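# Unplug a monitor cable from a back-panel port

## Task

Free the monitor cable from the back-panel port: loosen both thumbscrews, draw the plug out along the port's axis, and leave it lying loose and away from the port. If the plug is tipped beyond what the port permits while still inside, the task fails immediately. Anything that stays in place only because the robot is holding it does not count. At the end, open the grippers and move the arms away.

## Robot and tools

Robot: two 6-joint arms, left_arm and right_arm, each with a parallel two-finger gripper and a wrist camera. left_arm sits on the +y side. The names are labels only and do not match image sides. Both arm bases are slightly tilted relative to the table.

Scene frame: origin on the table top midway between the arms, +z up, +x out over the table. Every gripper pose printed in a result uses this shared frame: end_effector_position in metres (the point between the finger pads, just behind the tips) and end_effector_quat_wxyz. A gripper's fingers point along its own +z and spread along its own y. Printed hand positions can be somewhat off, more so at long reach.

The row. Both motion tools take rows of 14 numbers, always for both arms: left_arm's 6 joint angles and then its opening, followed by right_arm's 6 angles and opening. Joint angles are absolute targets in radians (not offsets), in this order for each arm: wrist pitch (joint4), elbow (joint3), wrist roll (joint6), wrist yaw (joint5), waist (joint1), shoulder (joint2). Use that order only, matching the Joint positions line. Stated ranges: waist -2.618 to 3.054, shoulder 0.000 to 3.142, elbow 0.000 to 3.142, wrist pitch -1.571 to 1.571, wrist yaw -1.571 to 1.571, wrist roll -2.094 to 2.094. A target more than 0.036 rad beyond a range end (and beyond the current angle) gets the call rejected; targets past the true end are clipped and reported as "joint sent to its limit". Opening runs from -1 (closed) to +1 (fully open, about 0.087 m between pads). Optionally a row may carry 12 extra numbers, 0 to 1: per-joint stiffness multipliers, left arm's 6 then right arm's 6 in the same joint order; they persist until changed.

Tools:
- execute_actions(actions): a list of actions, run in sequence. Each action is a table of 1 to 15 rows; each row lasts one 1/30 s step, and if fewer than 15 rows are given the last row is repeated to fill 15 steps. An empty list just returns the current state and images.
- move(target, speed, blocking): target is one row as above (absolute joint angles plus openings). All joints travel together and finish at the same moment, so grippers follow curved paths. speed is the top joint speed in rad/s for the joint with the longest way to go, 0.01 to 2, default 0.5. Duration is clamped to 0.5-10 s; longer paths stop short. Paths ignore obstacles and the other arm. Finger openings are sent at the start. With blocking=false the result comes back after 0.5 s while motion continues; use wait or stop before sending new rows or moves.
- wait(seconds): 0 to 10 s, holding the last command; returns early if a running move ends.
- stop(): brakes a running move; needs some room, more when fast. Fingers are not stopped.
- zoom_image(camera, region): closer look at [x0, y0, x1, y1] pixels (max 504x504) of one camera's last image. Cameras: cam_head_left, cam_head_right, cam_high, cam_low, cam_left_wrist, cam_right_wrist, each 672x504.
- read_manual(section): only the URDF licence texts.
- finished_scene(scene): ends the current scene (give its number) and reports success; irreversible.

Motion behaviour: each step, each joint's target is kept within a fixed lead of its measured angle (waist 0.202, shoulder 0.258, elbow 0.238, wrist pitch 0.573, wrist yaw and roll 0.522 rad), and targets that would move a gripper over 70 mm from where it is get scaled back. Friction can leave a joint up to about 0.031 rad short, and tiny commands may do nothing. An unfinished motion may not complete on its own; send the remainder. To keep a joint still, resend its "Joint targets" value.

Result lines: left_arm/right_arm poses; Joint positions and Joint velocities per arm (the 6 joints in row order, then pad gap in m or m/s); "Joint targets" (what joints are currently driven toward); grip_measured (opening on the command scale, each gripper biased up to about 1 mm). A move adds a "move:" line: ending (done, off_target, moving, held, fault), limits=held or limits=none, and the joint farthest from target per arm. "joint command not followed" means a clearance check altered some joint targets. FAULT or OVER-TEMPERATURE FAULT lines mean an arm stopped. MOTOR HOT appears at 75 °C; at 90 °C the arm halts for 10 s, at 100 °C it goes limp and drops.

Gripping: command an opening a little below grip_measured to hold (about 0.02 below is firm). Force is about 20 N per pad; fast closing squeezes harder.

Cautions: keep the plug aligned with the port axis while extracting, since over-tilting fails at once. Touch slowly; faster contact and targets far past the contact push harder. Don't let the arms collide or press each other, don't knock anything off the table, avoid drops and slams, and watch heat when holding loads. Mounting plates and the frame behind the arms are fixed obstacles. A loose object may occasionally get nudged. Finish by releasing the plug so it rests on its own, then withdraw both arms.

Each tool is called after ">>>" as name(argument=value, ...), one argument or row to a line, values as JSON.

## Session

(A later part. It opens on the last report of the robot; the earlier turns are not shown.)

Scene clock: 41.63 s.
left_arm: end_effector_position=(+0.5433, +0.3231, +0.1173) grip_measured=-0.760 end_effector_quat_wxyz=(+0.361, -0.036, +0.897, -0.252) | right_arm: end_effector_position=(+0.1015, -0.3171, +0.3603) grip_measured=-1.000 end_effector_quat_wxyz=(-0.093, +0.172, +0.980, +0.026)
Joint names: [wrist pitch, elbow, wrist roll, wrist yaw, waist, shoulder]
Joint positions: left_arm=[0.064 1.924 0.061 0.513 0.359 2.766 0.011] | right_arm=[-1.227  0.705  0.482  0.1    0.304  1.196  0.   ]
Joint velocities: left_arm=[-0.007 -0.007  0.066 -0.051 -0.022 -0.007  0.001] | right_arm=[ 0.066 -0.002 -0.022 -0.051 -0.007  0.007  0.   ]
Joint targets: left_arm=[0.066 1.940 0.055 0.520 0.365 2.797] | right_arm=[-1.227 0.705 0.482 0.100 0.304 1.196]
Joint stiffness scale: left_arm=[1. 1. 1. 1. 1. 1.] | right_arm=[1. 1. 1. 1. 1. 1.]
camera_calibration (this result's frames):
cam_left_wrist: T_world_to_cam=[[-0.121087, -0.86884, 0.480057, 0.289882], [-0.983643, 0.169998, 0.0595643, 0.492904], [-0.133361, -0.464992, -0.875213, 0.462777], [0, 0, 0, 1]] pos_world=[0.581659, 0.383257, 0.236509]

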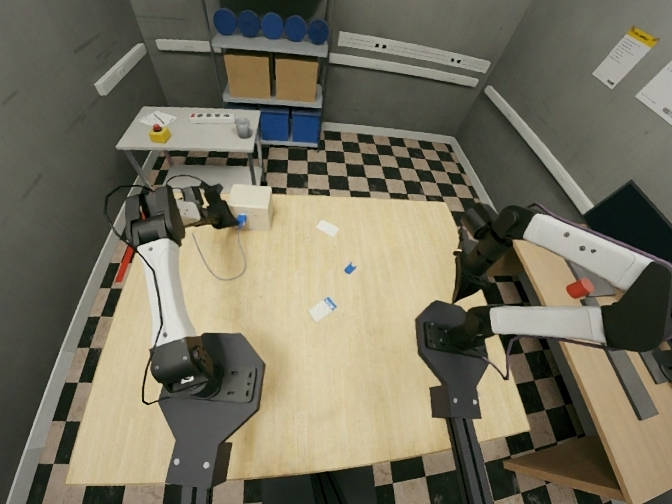

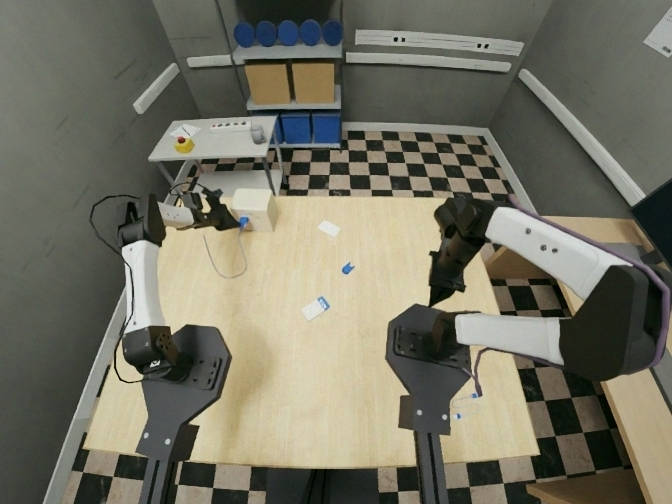

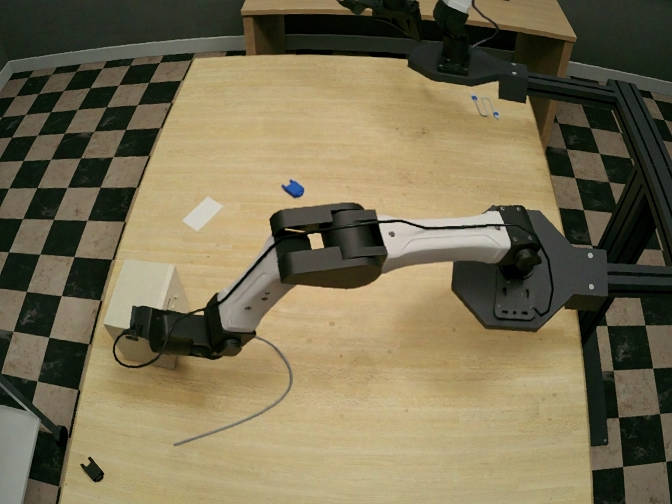

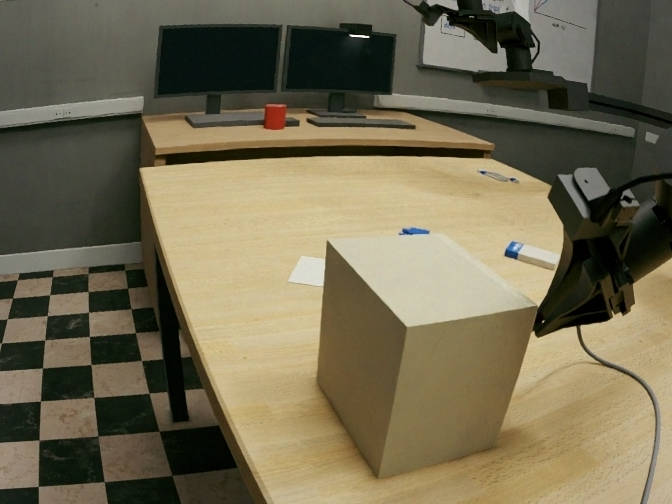

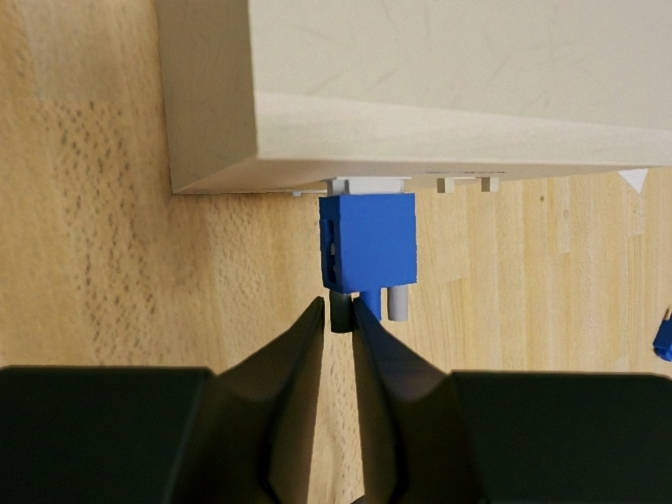

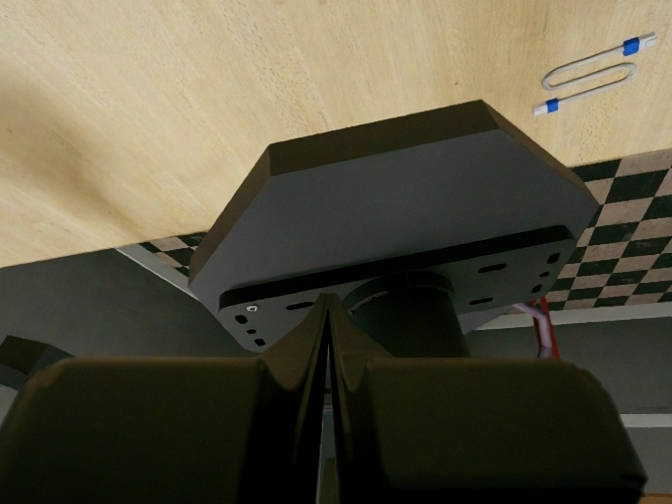

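Close on it.

>>> execute_actions(
  actions=[
    [[0.066,1.94,0.055,0.53,0.36,2.797,-0.78,-1.227,0.705,0.482,0.1,0.304,1.196,-1]],
    [[0.066,1.94,0.055,0.53,0.36,2.797,-0.80,-1.227,0.705,0.482,0.1,0.304,1.196,-1]],
    [[0.066,1.94,0.055,0.53,0.36,2.79,-0.83,-1.227,0.705,0.482,0.1,0.304,1.196,-1]],
    [[0.066,1.94,0.055,0.53,0.36,2.78,-0.86,-1.227,0.705,0.482,0.1,0.304,1.196,-1]],
  ],
)

>>> zoom_image(
  camera="cam_left_wrist",
  region=[256, 220, 456, 400],
)

Scene clock: 43.90 s.
left_arm: end_effector_position=(+0.5433, +0.3217, +0.1171) grip_measured=-0.842 end_effector_quat_wxyz=(+0.362, -0.036, +0.896, -0.256) | right_arm: end_effector_position=(+0.1015, -0.3171, +0.3603) grip_measured=-1.000 end_effector_quat_wxyz=(-0.093, +0.172, +0.980, +0.026)
Joint names: [wrist pitch, elbow, wrist roll, wrist yaw, waist, shoulder]
Joint positions: left_arm=[0.068 1.924 0.057 0.521 0.359 2.768 0.007] | right_arm=[-1.227  0.705  0.482  0.1    0.304  1.196  0.   ]
Joint velocities: left_arm=[-0.051  0.007  0.022 -0.022 -0.022 -0.022 -0.   ] | right_arm=[ 0.037 -0.017 -0.007  0.022  0.007 -0.017  0.   ]
Joint targets: left_arm=[0.066 1.940 0.055 0.530 0.360 2.780] | right_arm=[-1.227 0.705 0.482 0.100 0.304 1.196]
Joint stiffness scale: left_arm=[1. 1. 1. 1. 1. 1.] | right_arm=[1. 1. 1. 1. 1. 1.]
camera_calibration (this result's frames):
cam_left_wrist: T_world_to_cam=[[-0.124015, -0.864862, 0.486451, 0.288277], [-0.983356, 0.172721, 0.0563848, 0.492409], [-0.132785, -0.471361, -0.871887, 0.463344], [0, 0, 0, 1]] pos_world=[0.581489, 0.382673, 0.235987]

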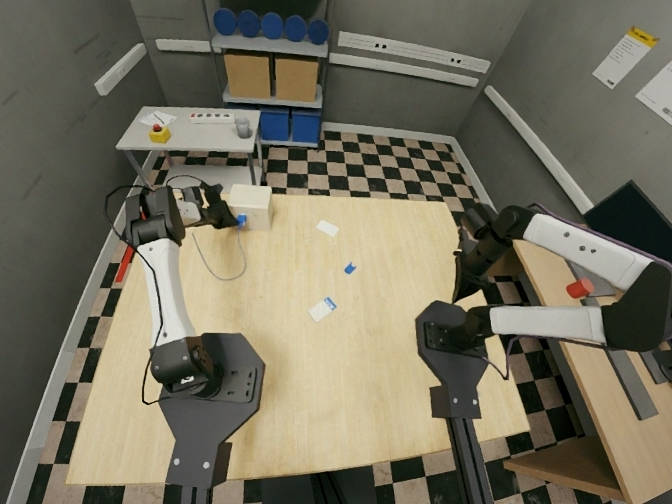

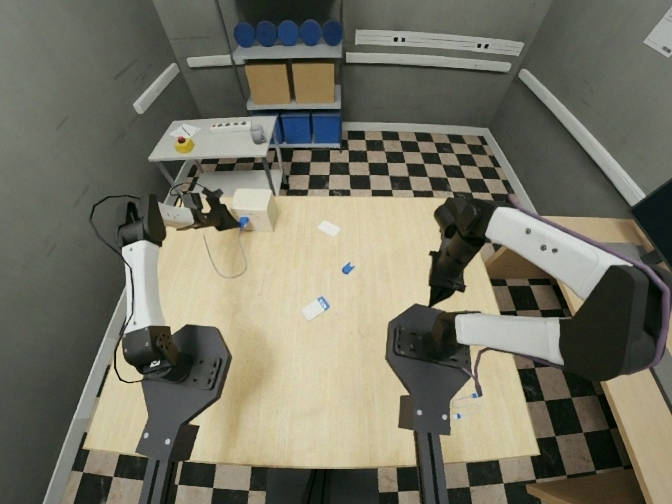

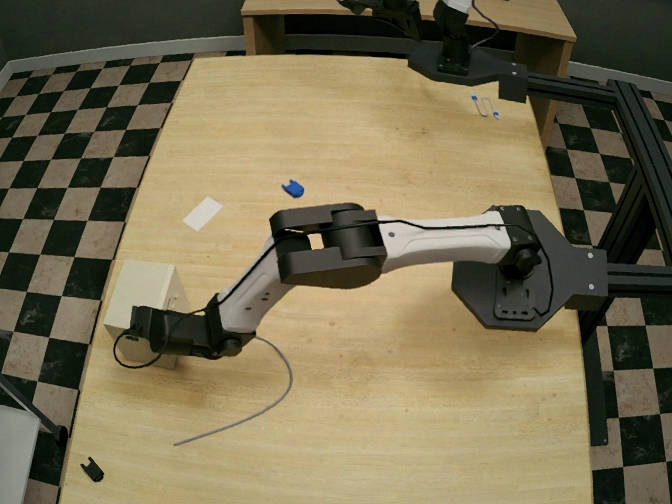

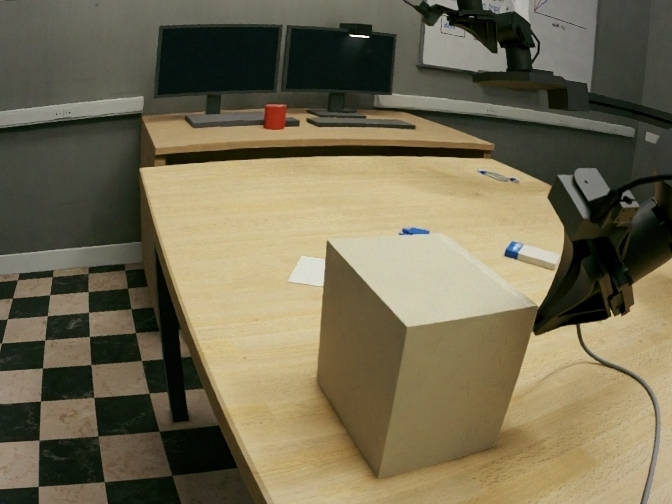

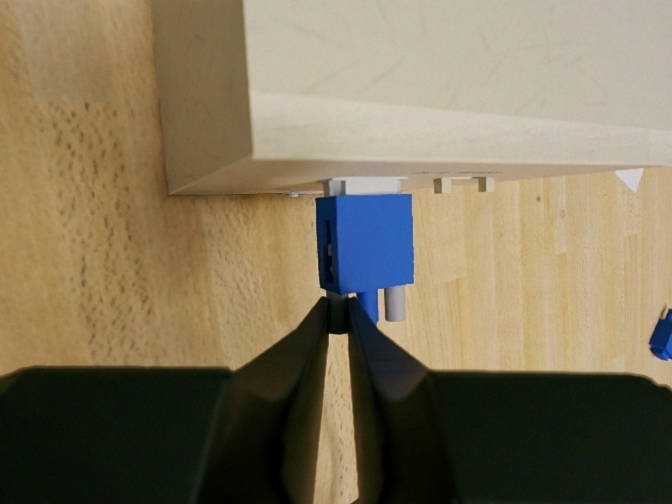

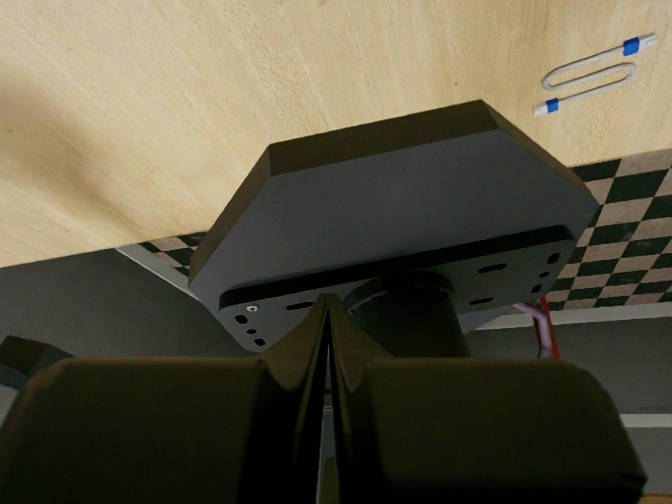

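Region (256, 220, 456, 400) of cam_left_wrist's 672x504 image, scaled by 2.520, with more detail than that image has; it fills the top 454 rows of this view, and the rest is white.

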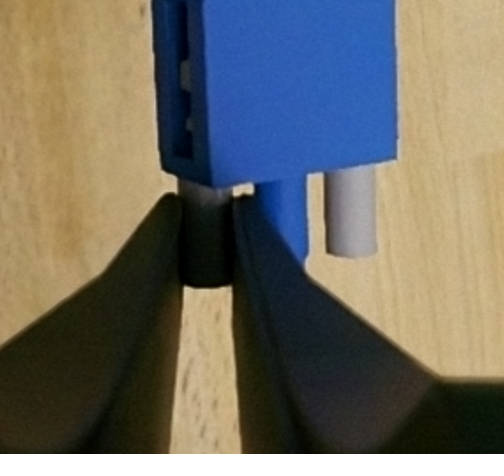

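>>> move(
  target=[-0.078,2.229,-0.172,0.868,0.453,2.978,-0.87,-1.227,0.705,0.482,0.1,0.304,1.196,-1],
  speed=0.12,
)

>>> zoom_image(
  camera="cam_left_wrist",
  region=[256, 170, 456, 350],
)

Scene clock: 48.67 s.
left_arm: end_effector_position=(+0.5430, +0.3236, +0.1167) grip_measured=-0.842 end_effector_quat_wxyz=(+0.322, -0.115, +0.839, -0.423) | right_arm: end_effector_position=(+0.1015, -0.3171, +0.3603) grip_measured=-1.000 end_effector_quat_wxyz=(-0.093, +0.172, +0.980, +0.026)
Joint names: [wrist pitch, elbow, wrist roll, wrist yaw, waist, shoulder]
Joint positions: left_arm=[-0.068  2.213 -0.16   0.854  0.448  2.958  0.007] | right_arm=[-1.227  0.705  0.482  0.1    0.304  1.196  0.   ]
Joint velocities: left_arm=[-0.022 -0.012  0.007 -0.051 -0.017  0.012  0.   ] | right_arm=[-0.022  0.002 -0.11  -0.037 -0.017 -0.002  0.   ]
Joint targets: left_arm=[-0.078 2.229 -0.172 0.868 0.453 2.978] | right_arm=[-1.227 0.705 0.482 0.100 0.304 1.196]
Joint stiffness scale: left_arm=[1. 1. 1. 1. 1. 1.] | right_arm=[1. 1. 1. 1. 1. 1.]
move: done; limits=none; left_arm: farthest joint: the shoulder, 0.020 radians from its target (0.210 radians at the start); right_arm: farthest joint: the waist, 0.000 radians from its target (0.000 radians at the start)
camera_calibration (this result's frames):
cam_left_wrist: T_world_to_cam=[[-0.0842884, -0.612407, 0.786037, 0.151852], [-0.980911, 0.189728, 0.0426333, 0.48666], [-0.175242, -0.767438, -0.616708, 0.552882], [0, 0, 0, 1]] pos_world=[0.587057, 0.424965, 0.200858]

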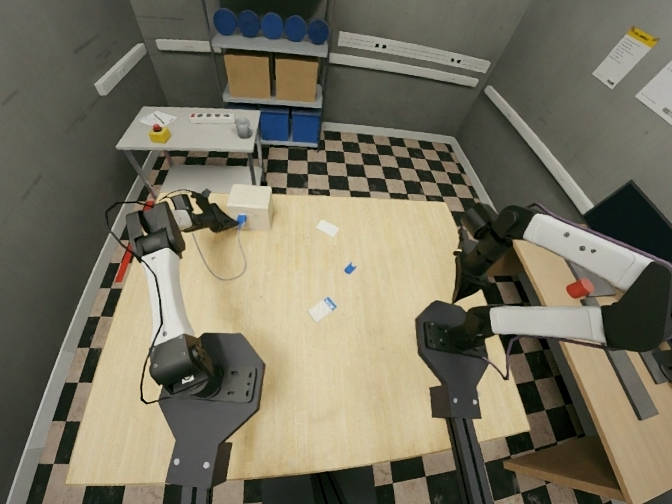

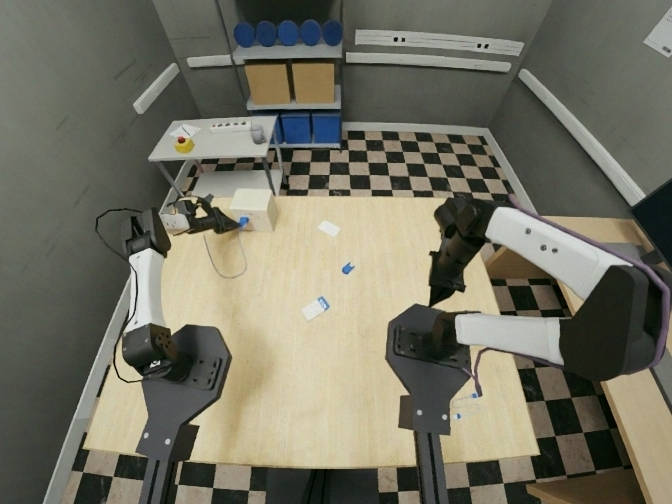

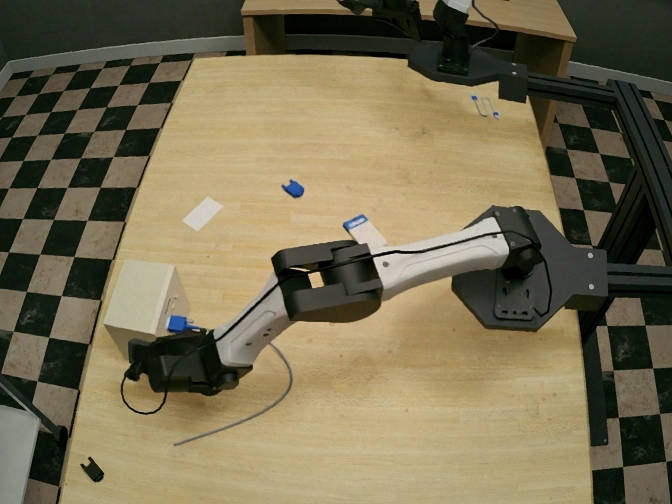

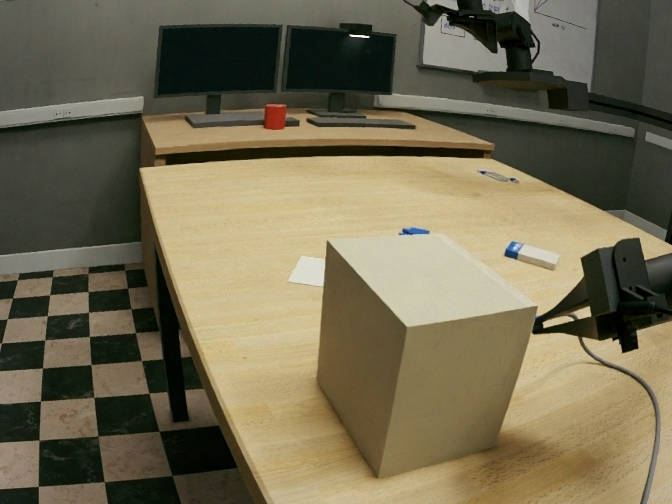

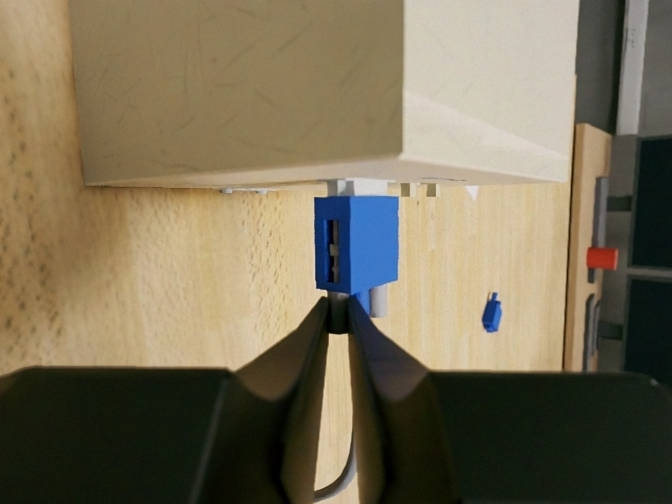

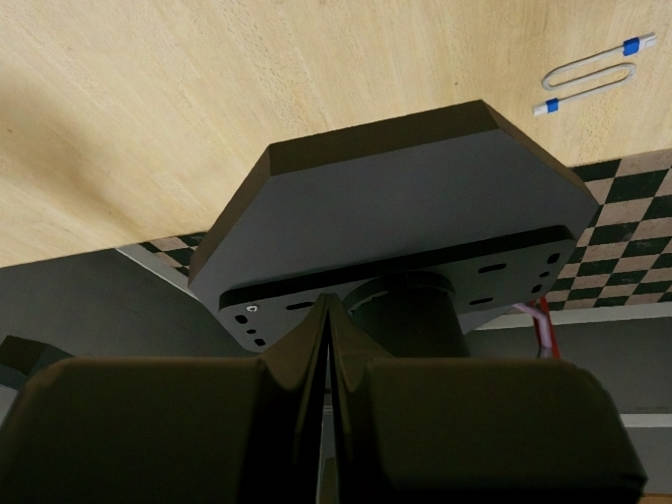

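Region (256, 170, 456, 350) of cam_left_wrist's 672x504 image, scaled by 2.520, with more detail than that image has; it fills the top 454 rows of this view, and the rest is white.

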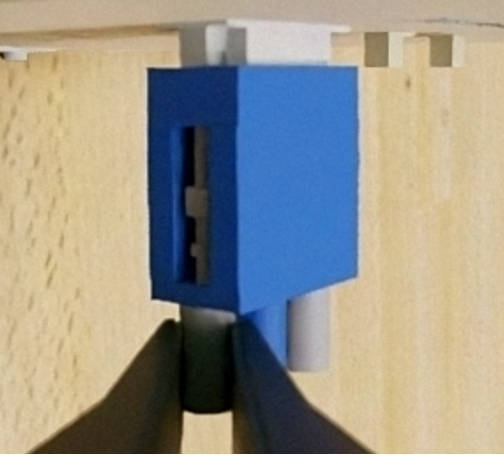

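>>> execute_actions(
  actions=[
    [[-0.078,2.229,-0.172,0.868,0.453,2.978,-0.77,-1.227,0.705,0.482,0.1,0.304,1.196,-1]],
  ],
)

>>> move(
  target=[0.076,1.909,0.065,0.511,0.355,2.768,-0.77,-1.227,0.705,0.482,0.1,0.304,1.196,-1],
  speed=0.2,
)

>>> zoom_image(
  camera="cam_left_wrist",
  region=[256, 220, 456, 400],
)

Scene clock: 49.83 s.
left_arm: end_effector_position=(+0.5428, +0.3245, +0.1167) grip_measured=-0.770 end_effector_quat_wxyz=(+0.321, -0.117, +0.839, -0.424) | right_arm: end_effector_position=(+0.1015, -0.3171, +0.3603) grip_measured=-1.000 end_effector_quat_wxyz=(-0.093, +0.172, +0.980, +0.026)
Joint names: [wrist pitch, elbow, wrist roll, wrist yaw, waist, shoulder]
Joint positions: left_arm=[-0.068  2.213 -0.164  0.854  0.45   2.958  0.01 ] | right_arm=[-1.227  0.705  0.482  0.1    0.304  1.196  0.   ]
Joint velocities: left_arm=[ 0.066  0.007 -0.007  0.022  0.012  0.007 -0.   ] | right_arm=[ 0.007 -0.002  0.022 -0.037 -0.002  0.007  0.   ]
Joint targets: left_arm=[-0.078 2.229 -0.172 0.868 0.453 2.978] | right_arm=[-1.227 0.705 0.482 0.100 0.304 1.196]
Joint stiffness scale: left_arm=[1. 1. 1. 1. 1. 1.] | right_arm=[1. 1. 1. 1. 1. 1.]
camera_calibration (this result's frames):
cam_left_wrist: T_world_to_cam=[[-0.0804346, -0.610444, 0.787964, 0.149445], [-0.981384, 0.186815, 0.0445492, 0.487263], [-0.174399, -0.769713, -0.614107, 0.553575], [0, 0, 0, 1]] pos_world=[0.586756, 0.426294, 0.20049]

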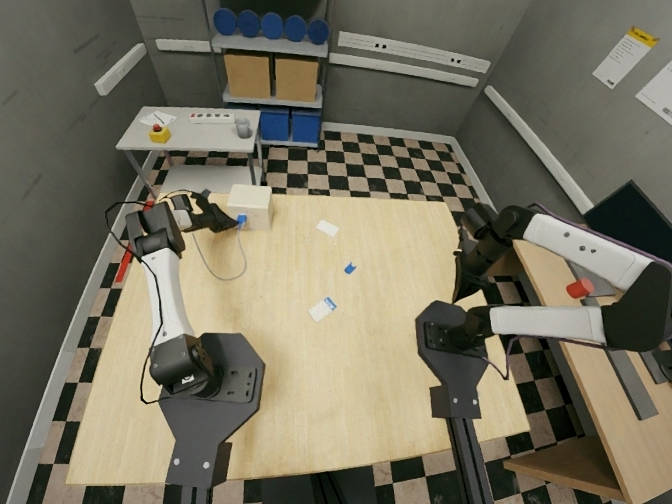

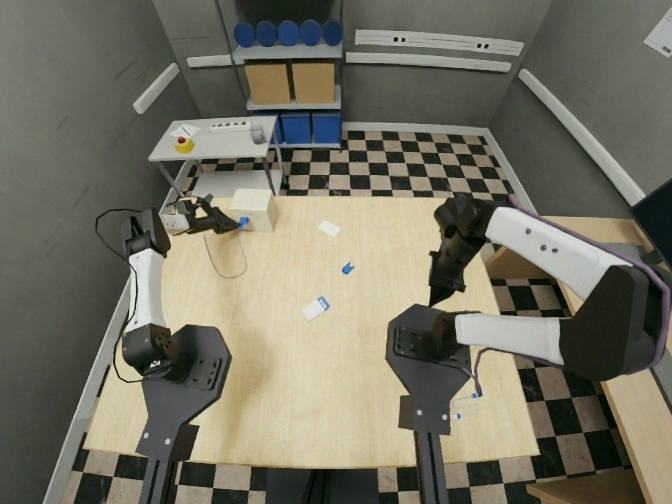

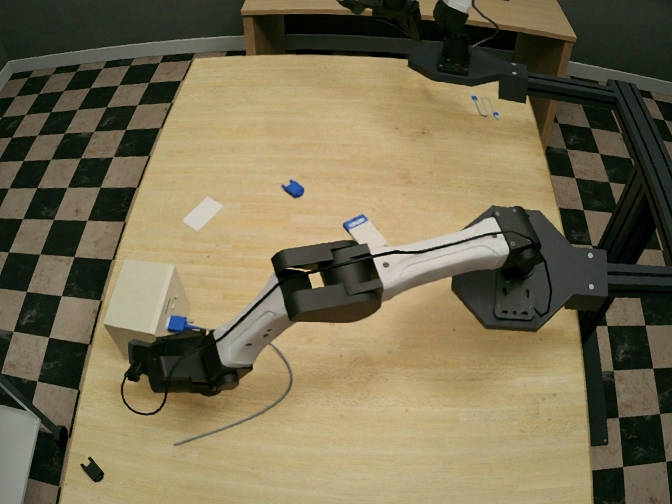

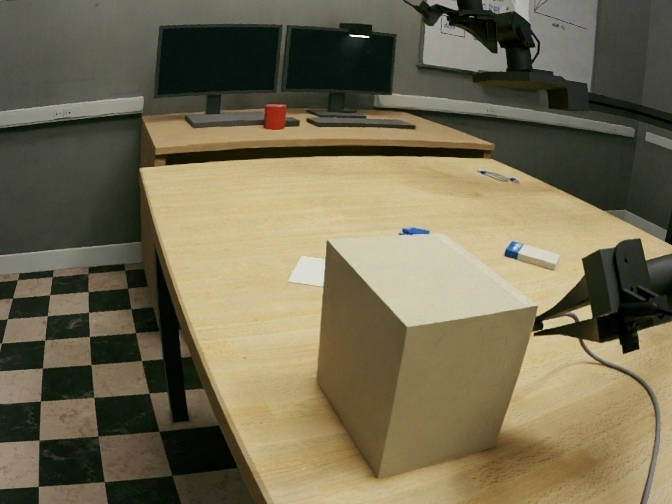

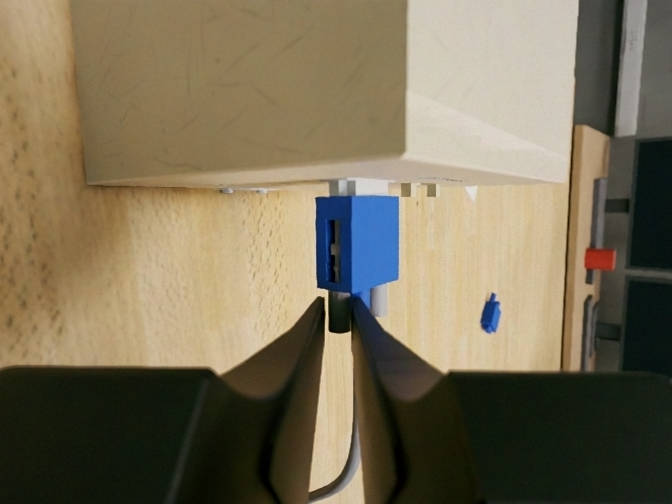

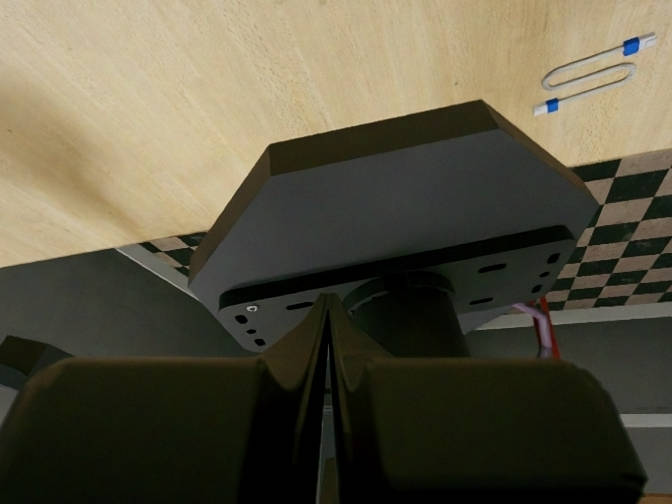

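Scene clock: 52.00 s.
left_arm: end_effector_position=(+0.5453, +0.3232, +0.1180) grip_measured=-0.770 end_effector_quat_wxyz=(+0.367, -0.035, +0.893, -0.258) | right_arm: end_effector_position=(+0.1015, -0.3171, +0.3603) grip_measured=-1.000 end_effector_quat_wxyz=(-0.093, +0.172, +0.980, +0.026)
Joint names: [wrist pitch, elbow, wrist roll, wrist yaw, waist, shoulder]
Joint positions: left_arm=[0.074 1.931 0.057 0.531 0.363 2.773 0.01 ] | right_arm=[-1.227  0.705  0.482  0.1    0.304  1.196  0.   ]
Joint velocities: left_arm=[-0.095 -0.002  0.007  0.022 -0.002 -0.002 -0.   ] | right_arm=[ 0.007  0.002 -0.007  0.022 -0.022 -0.017  0.   ]
Joint targets: left_arm=[0.076 1.909 0.065 0.511 0.355 2.768] | right_arm=[-1.227 0.705 0.482 0.100 0.304 1.196]
Joint stiffness scale: left_arm=[1. 1. 1. 1. 1. 1.] | right_arm=[1. 1. 1. 1. 1. 1.]
move: off_target (left_arm); limits=none; left_arm: farthest joint: the elbow, 0.022 radians from its target (0.304 radians at the start); right_arm: farthest joint: the waist, 0.000 radians from its target (0.000 radians at the start)
camera_calibration (this result's frames):
cam_left_wrist: T_world_to_cam=[[-0.130145, -0.86228, 0.489424, 0.291558], [-0.983753, 0.173865, 0.0447256, 0.495364], [-0.12366, -0.475652, -0.870898, 0.461329], [0, 0, 0, 1]] pos_world=[0.582308, 0.38471, 0.23692]

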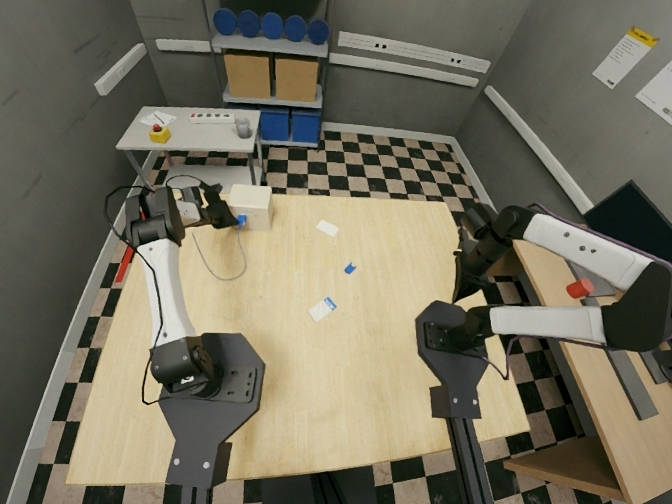

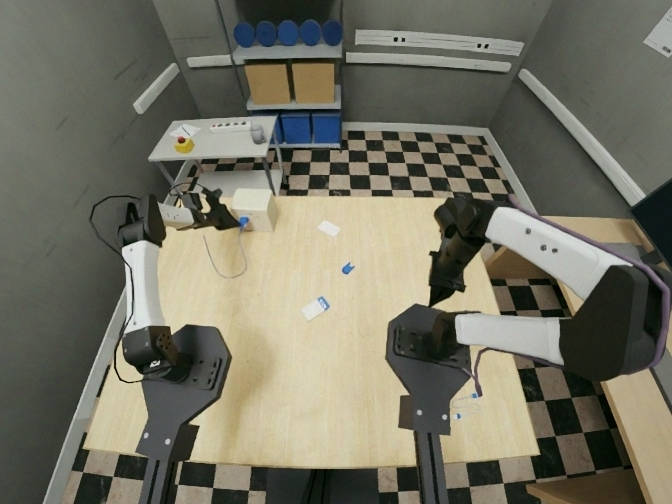

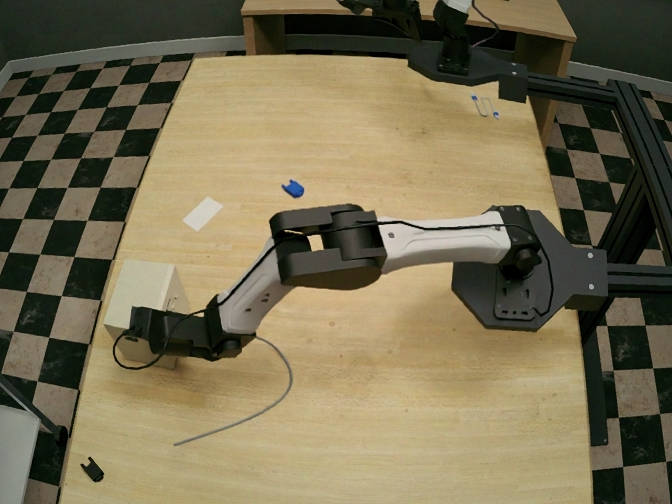

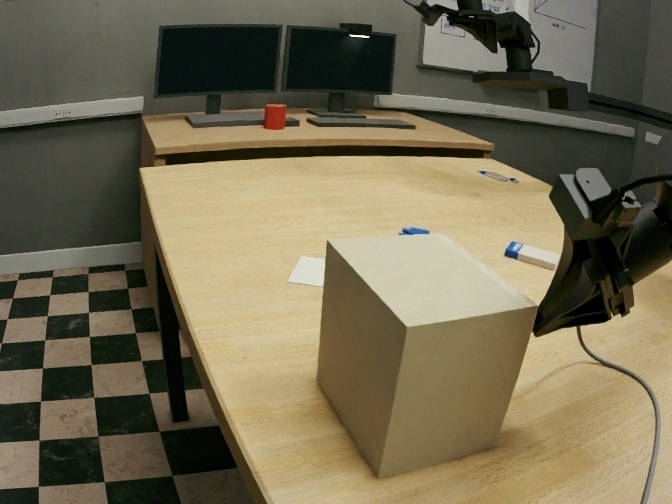

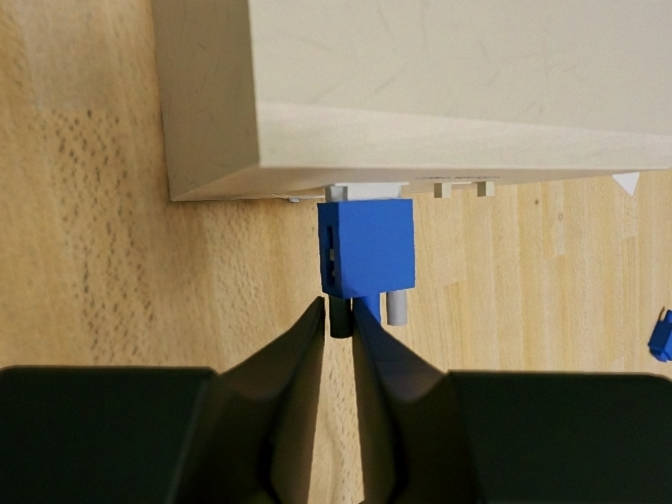

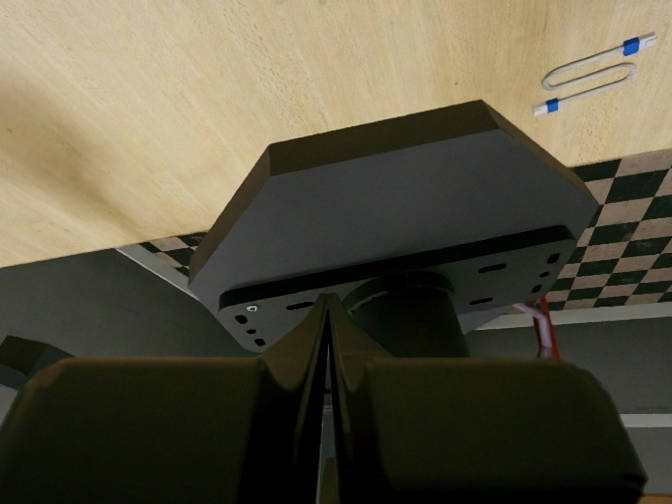

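Region (256, 220, 456, 400) of cam_left_wrist's 672x504 image, scaled by 2.520, with more detail than that image has; it fills the top 454 rows of this view, and the rest is white.

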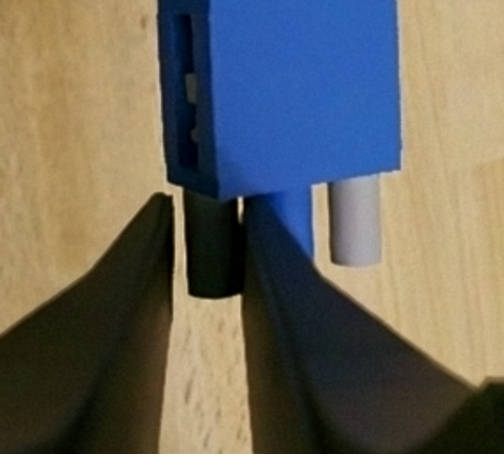

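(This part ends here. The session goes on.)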